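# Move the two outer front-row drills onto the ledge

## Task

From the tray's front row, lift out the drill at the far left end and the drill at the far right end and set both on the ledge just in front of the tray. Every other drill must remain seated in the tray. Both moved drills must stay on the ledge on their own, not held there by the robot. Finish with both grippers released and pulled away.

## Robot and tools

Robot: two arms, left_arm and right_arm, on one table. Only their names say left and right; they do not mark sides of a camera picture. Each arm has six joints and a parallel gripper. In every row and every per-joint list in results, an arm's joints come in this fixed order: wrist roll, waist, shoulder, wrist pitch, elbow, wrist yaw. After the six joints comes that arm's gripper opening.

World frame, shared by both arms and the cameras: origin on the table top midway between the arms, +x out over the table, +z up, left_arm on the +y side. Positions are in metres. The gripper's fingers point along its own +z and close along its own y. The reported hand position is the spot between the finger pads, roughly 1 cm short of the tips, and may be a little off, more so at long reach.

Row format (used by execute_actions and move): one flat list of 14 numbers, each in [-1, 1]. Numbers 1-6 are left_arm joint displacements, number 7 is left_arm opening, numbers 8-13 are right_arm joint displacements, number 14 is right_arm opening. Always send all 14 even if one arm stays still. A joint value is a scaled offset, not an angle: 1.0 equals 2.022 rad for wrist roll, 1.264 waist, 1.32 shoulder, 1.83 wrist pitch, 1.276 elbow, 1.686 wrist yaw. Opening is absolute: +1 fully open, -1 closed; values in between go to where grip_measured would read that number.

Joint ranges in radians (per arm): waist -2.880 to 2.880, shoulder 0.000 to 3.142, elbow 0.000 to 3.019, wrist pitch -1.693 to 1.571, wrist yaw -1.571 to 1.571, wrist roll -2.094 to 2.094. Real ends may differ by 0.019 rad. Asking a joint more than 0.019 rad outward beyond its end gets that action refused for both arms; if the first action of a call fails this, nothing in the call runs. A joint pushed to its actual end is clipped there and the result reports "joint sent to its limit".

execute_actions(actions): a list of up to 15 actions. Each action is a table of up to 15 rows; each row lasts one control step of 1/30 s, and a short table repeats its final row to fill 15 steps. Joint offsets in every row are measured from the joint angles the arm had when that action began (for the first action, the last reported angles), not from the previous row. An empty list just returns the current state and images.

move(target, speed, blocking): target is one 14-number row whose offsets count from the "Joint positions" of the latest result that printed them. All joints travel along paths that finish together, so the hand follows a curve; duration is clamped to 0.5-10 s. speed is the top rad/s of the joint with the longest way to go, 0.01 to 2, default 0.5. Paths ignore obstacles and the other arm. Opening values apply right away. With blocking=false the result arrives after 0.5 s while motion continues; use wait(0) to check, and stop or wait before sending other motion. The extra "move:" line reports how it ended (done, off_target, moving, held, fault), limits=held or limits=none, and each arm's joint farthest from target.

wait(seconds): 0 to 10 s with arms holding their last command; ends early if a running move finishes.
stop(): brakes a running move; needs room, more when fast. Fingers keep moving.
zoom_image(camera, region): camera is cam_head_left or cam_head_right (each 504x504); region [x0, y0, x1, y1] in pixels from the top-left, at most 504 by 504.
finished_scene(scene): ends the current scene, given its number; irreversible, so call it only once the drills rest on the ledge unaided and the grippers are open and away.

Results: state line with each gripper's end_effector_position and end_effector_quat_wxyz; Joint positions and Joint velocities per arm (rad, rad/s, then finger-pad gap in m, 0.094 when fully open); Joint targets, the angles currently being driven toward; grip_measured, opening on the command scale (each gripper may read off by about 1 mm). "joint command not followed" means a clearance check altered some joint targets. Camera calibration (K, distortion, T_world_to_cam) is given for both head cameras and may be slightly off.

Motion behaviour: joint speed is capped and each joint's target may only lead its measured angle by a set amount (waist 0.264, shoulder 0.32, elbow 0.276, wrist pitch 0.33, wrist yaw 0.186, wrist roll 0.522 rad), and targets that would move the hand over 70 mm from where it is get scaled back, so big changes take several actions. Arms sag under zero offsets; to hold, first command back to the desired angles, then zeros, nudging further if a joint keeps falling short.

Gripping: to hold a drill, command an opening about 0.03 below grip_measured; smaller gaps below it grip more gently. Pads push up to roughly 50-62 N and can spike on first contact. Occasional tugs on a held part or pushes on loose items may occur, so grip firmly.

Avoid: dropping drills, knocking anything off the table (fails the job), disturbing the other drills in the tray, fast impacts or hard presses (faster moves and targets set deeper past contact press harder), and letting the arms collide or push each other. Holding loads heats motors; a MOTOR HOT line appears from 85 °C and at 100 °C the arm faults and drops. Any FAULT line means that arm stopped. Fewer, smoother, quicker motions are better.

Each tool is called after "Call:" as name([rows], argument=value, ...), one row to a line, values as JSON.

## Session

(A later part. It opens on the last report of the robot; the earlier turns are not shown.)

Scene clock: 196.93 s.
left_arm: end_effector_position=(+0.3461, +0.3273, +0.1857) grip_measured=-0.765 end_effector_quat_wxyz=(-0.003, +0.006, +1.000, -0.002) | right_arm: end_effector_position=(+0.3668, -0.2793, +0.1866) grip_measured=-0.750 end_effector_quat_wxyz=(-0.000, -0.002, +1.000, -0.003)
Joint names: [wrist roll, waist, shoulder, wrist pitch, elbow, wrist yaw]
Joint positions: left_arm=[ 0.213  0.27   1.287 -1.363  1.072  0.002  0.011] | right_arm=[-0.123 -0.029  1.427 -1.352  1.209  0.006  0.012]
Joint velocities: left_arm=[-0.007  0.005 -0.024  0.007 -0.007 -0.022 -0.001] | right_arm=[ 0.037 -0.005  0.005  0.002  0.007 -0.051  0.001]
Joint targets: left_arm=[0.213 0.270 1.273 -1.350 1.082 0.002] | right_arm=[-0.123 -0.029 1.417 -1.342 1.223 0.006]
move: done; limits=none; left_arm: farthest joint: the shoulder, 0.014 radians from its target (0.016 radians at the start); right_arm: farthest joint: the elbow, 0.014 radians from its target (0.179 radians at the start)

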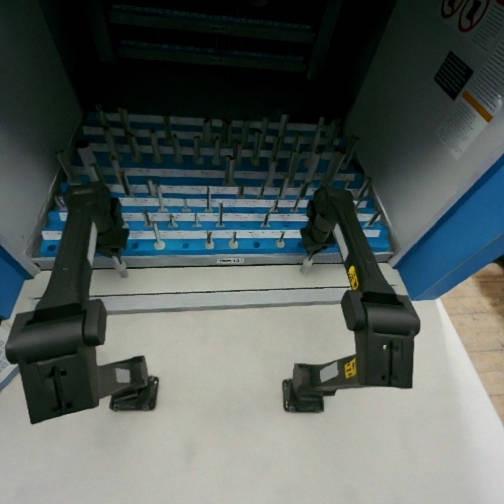

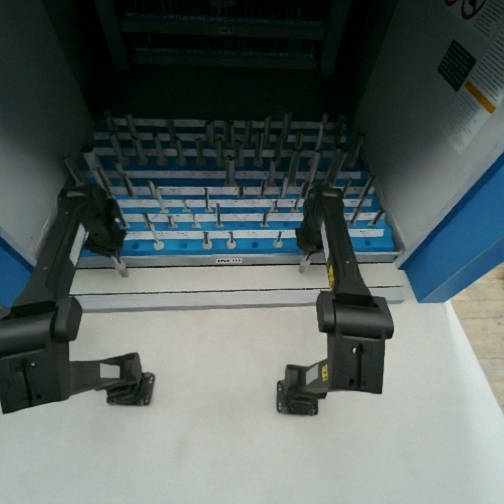

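Call:
execute_actions([
  [[0,0,-0.01,0.03,-0.015,0,-0.81,0,0,-0.008,0.027,-0.013,0,-0.79]],
  [[0,0,-0.01,0.023,-0.015,0,-0.81,0,0,-0.008,0.023,-0.013,0,-0.79]],
])

Call:
execute_actions([
  [[0,0,-0.01,0.02,-0.012,0,-0.81,0,0,-0.008,0.02,-0.010,0,-0.79]],
])

Scene clock: 202.40 s.
left_arm: end_effector_position=(+0.3436, +0.3268, +0.1635) grip_measured=-0.765 end_effector_quat_wxyz=(+0.002, +0.006, +1.000, -0.001) | right_arm: end_effector_position=(+0.3629, -0.2789, +0.1635) grip_measured=-0.750 end_effector_quat_wxyz=(+0.004, -0.002, +1.000, -0.003)
Joint names: [wrist roll, waist, shoulder, wrist pitch, elbow, wrist yaw]
Joint positions: left_arm=[ 0.213  0.27   1.288 -1.292  1.013  0.002  0.011] | right_arm=[-0.123 -0.029  1.427 -1.282  1.146  0.006  0.012]
Joint velocities: left_arm=[-0.037  0.005 -0.005 -0.007 -0.017 -0.037 -0.001] | right_arm=[ 0.007 -0.015 -0.005  0.017 -0.007 -0.037 -0.001]
Joint targets: left_arm=[0.213 0.270 1.274 -1.279 1.023 0.002] | right_arm=[-0.123 -0.029 1.416 -1.272 1.161 0.006]

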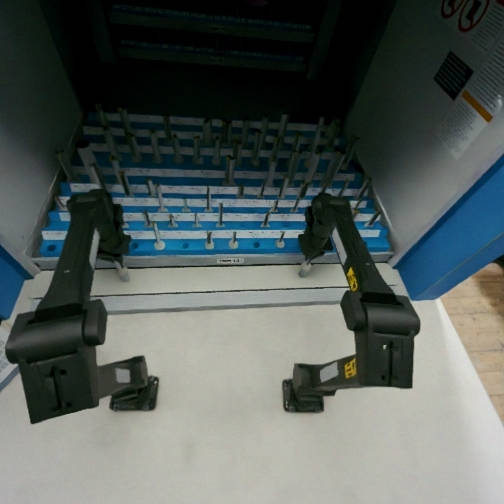

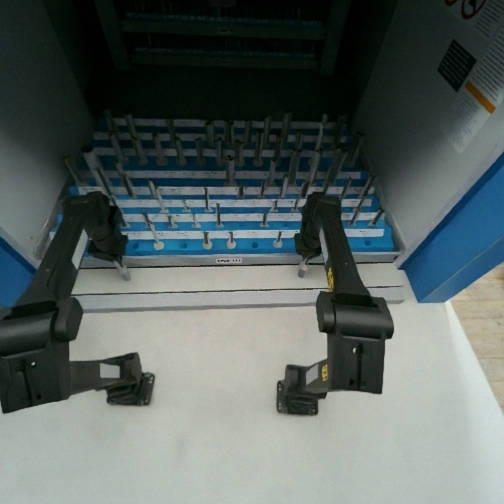

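Scene clock: 202.90 s.
left_arm: end_effector_position=(+0.3405, +0.3261, +0.1540) grip_measured=-0.765 end_effector_quat_wxyz=(+0.001, +0.006, +1.000, -0.001) | right_arm: end_effector_position=(+0.3600, -0.2785, +0.1538) grip_measured=-0.750 end_effector_quat_wxyz=(+0.003, -0.002, +1.000, -0.003)
Joint names: [wrist roll, waist, shoulder, wrist pitch, elbow, wrist yaw]
Joint positions: left_arm=[ 0.213  0.27   1.288 -1.268  0.987  0.002  0.011] | right_arm=[-0.123 -0.029  1.427 -1.256  1.12   0.006  0.012]
Joint velocities: left_arm=[ 0.007  0.005 -0.005  0.002  0.007 -0.051 -0.002] | right_arm=[ 0.007  0.005  0.005  0.002  0.012 -0.007  0.   ]
Joint targets: left_arm=[0.213 0.270 1.275 -1.255 0.997 0.002] | right_arm=[-0.123 -0.029 1.416 -1.245 1.134 0.006]

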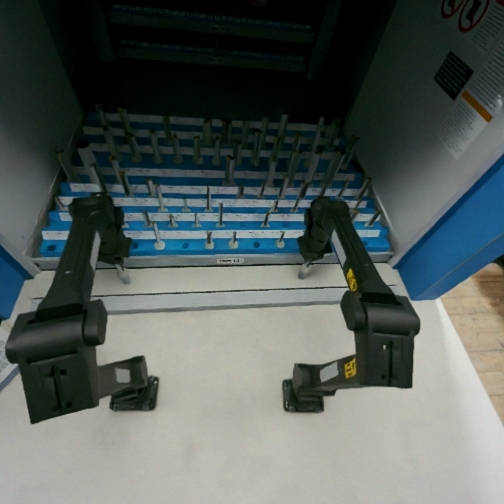

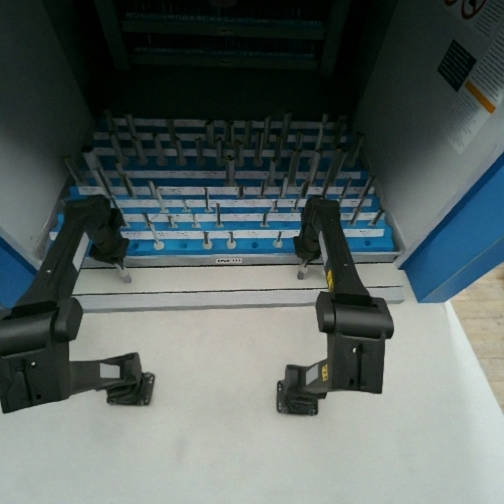

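Call:
execute_actions([
  [[0,0,0.015,0.024,0.02,0,-0.81,0,0,0.015,0.021,0.02,0,-0.79]],
])

Call:
zoom_image(camera="cam_head_left", region=[270, 210, 370, 310])

Call:
zoom_image(camera="cam_head_right", region=[70, 210, 170, 310])

Scene clock: 208.80 s.
left_arm: end_effector_position=(+0.3489, +0.3278, +0.1416) grip_measured=-0.765 end_effector_quat_wxyz=(-0.002, +0.006, +1.000, -0.001) | right_arm: end_effector_position=(+0.3674, -0.2794, +0.1416) grip_measured=-0.750 end_effector_quat_wxyz=(+0.002, -0.002, +1.000, -0.003)
Joint names: [wrist roll, waist, shoulder, wrist pitch, elbow, wrist yaw]
Joint positions: left_arm=[ 0.213  0.27   1.326 -1.236  0.987  0.002  0.011] | right_arm=[-0.123 -0.029  1.459 -1.228  1.12   0.006  0.012]
Joint velocities: left_arm=[-0.081 -0.005 -0.015 -0.017 -0.017 -0.11  -0.   ] | right_arm=[-0.037 -0.015 -0.024  0.002  0.007  0.037 -0.   ]
Joint targets: left_arm=[0.213 0.270 1.308 -1.224 1.013 0.002] | right_arm=[-0.123 -0.029 1.447 -1.218 1.146 0.006]

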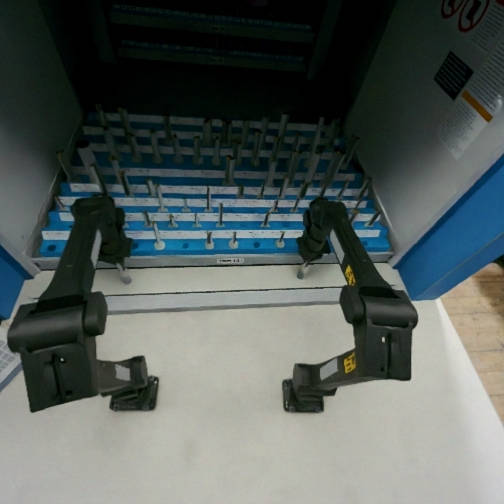

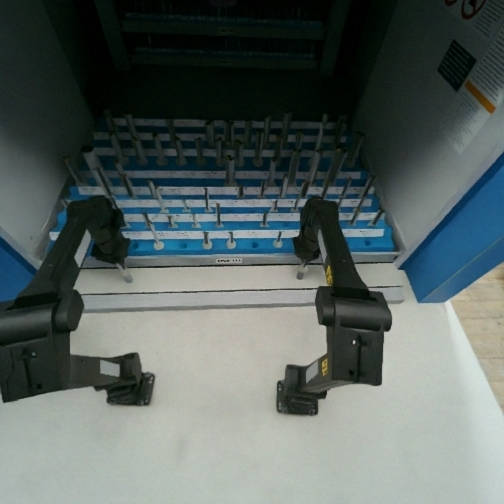

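Region (270, 210, 370, 310) of cam_head_left's 504x504 image, scaled by 5.040, with more detail than that image has.

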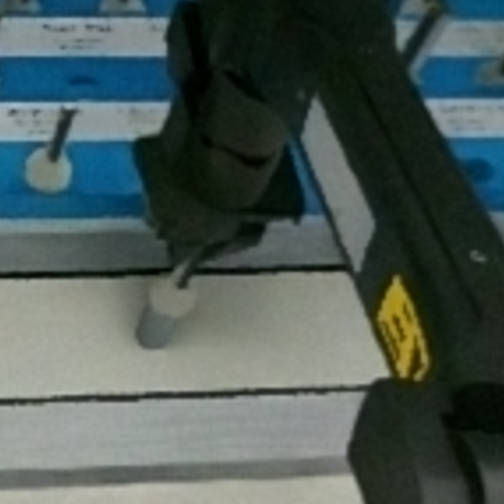

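Region (70, 210, 170, 310) of cam_head_right's 504x504 image, scaled by 5.040, with more detail than that image has.

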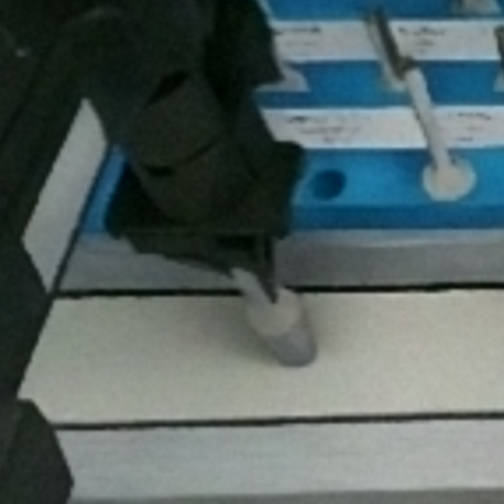

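Call:
execute_actions([
  [[0,0,-0.012,0.024,-0.01,0,-0.81,0,0,-0.009,0.021,-0.008,0,-0.79]],
])

Scene clock: 211.87 s.
left_arm: end_effector_position=(+0.3514, +0.3283, +0.1400) grip_measured=-0.765 end_effector_quat_wxyz=(+0.006, +0.006, +1.000, +0.000) | right_arm: end_effector_position=(+0.3700, -0.2798, +0.1394) grip_measured=-0.750 end_effector_quat_wxyz=(+0.009, -0.002, +1.000, -0.004)
Joint names: [wrist roll, waist, shoulder, wrist pitch, elbow, wrist yaw]
Joint positions: left_arm=[ 0.213  0.27   1.324 -1.215  0.981  0.002  0.011] | right_arm=[-0.123 -0.029  1.459 -1.207  1.114  0.006  0.012]
Joint velocities: left_arm=[ 0.007  0.005  0.005 -0.017 -0.007 -0.007  0.001] | right_arm=[-0.037  0.015 -0.005  0.002 -0.017  0.007 -0.001]
Joint targets: left_arm=[0.213 0.270 1.310 -1.192 0.975 0.002] | right_arm=[-0.123 -0.029 1.447 -1.190 1.110 0.006]

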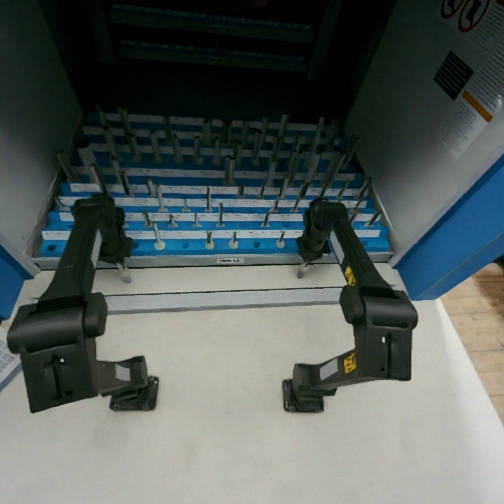

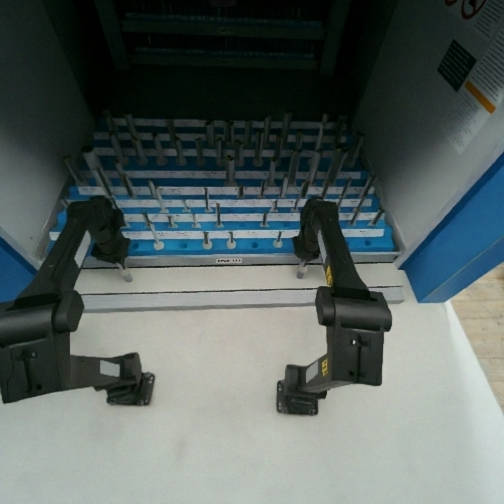

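Contact. Release and retreat.

Call:
execute_actions([
  [[0,0,-0.008,0,0.015,0,-0.78,0,0,-0.008,0,0.015,0,-0.77],[0,0,-0.008,0,0.015,0,-0.77,0,0,-0.008,0,0.015,0,-0.76],[0,0,-0.008,0,0.015,0,-0.76,0,0,-0.008,0,0.015,0,-0.75],[0,0,-0.008,0,0.015,0,-0.74,0,0,-0.008,0,0.015,0,-0.73],[0,0,-0.008,0,0.015,0,-0.72,0,0,-0.008,0,0.015,0,-0.71],[0,0,-0.008,0,0.015,0,-0.68,0,0,-0.008,0,0.015,0,-0.68],[0,0,-0.008,0,0.015,0,-0.6,0,0,-0.008,0,0.015,0,-0.6],[0,0,-0.008,0,0.015,0,0,0,0,-0.008,0,0.015,0,0]],
])

Call:
move(target=[0,0,-0.4,-0.17,-0.1,0,0, 0,0,-0.45,-0.17,-0.15,0,0], speed=0.6)

Call:
zoom_image(camera="cam_head_right", region=[30, 180, 410, 330])

Scene clock: 221.63 s.
left_arm: end_effector_position=(+0.3514, +0.3283, +0.1400) grip_measured=-0.002 end_effector_quat_wxyz=(+0.006, +0.006, +1.000, +0.000) | right_arm: end_effector_position=(+0.3700, -0.2799, +0.1394) grip_measured=-0.002 end_effector_quat_wxyz=(+0.009, -0.002, +1.000, -0.005)
Joint names: [wrist roll, waist, shoulder, wrist pitch, elbow, wrist yaw]
Joint positions: left_arm=[ 0.213  0.27   1.324 -1.215  0.981  0.002  0.047] | right_arm=[-0.123 -0.029  1.459 -1.207  1.114  0.007  0.047]
Joint velocities: left_arm=[ 0.022 -0.005 -0.015 -0.007  0.002 -0.051  0.001] | right_arm=[-0.007 -0.005 -0.005  0.007 -0.007 -0.022 -0.001]
Joint targets: left_arm=[0.213 0.270 1.313 -1.215 1.000 0.002] | right_arm=[-0.123 -0.029 1.448 -1.207 1.133 0.006]

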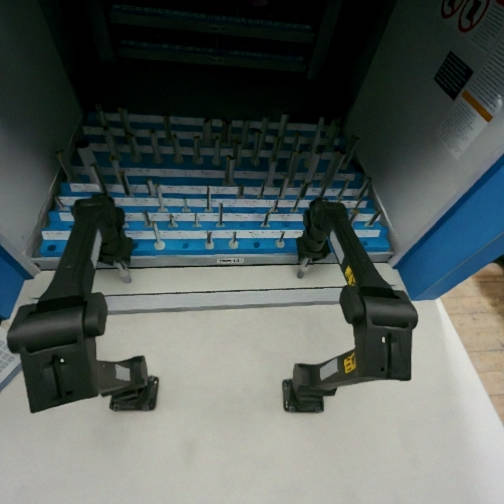

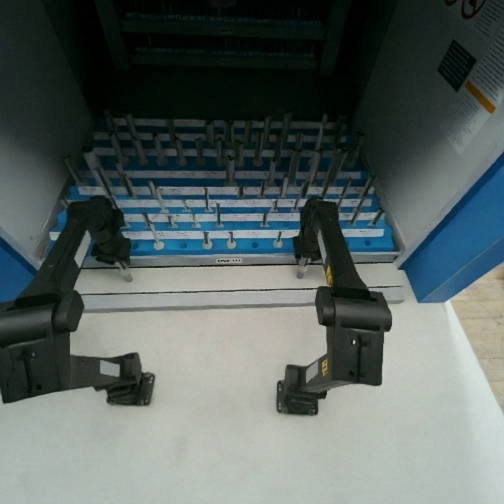

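Scene clock: 223.20 s.
left_arm: end_effector_position=(+0.2116, +0.2999, +0.2305) grip_measured=-0.002 end_effector_quat_wxyz=(+0.061, +0.006, +0.998, +0.012) | right_arm: end_effector_position=(+0.1976, -0.2595, +0.2427) grip_measured=-0.002 end_effector_quat_wxyz=(+0.062, -0.002, +0.998, -0.011)
Joint names: [wrist roll, waist, shoulder, wrist pitch, elbow, wrist yaw]
Joint positions: left_arm=[ 0.213  0.27   0.79  -1.517  0.861  0.002  0.047] | right_arm=[-0.123 -0.029  0.858 -1.511  0.924  0.007  0.047]
Joint velocities: left_arm=[-0.007 -0.015 -0.015 -0.012 -0.027 -0.007 -0.   ] | right_arm=[-0.022 -0.024 -0.005 -0.012 -0.012  0.022  0.   ]
Joint targets: left_arm=[0.213 0.270 0.795 -1.526 0.853 0.002] | right_arm=[-0.123 -0.029 0.865 -1.518 0.922 0.007]
move: done; limits=none; left_arm: farthest joint: the wrist pitch, 0.009 radians from its target (0.311 radians at the start); right_arm: farthest joint: the shoulder, 0.007 radians from its target (0.594 radians at the start)

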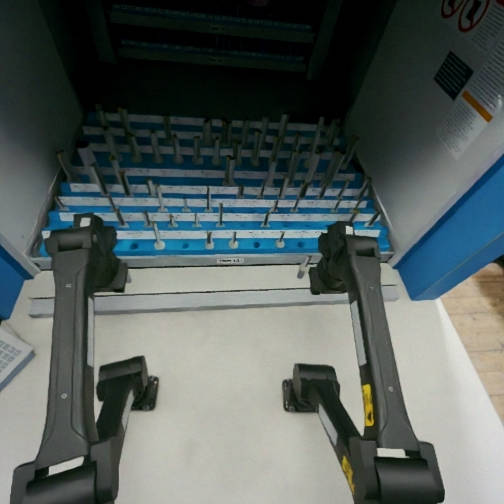

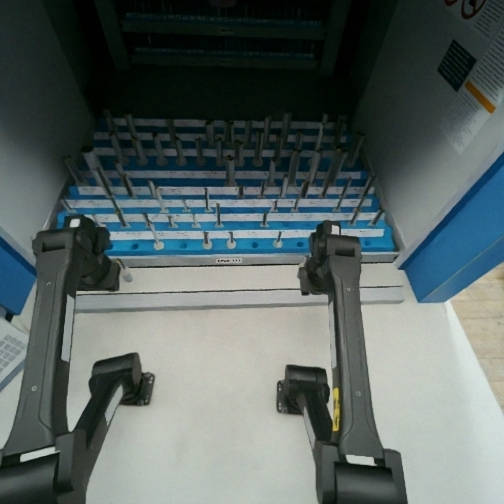

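Region (30, 180, 410, 330) of cam_head_right's 504x504 image, scaled by 1.326, with more detail than that image has; it fills the top 199 rows of this view, and the rest is white.

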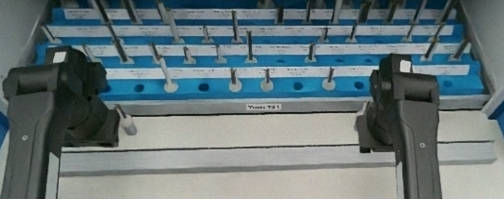

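Both standing on the ledge.

Call:
finished_scene(scene=1)

The scene is finished: the task was done.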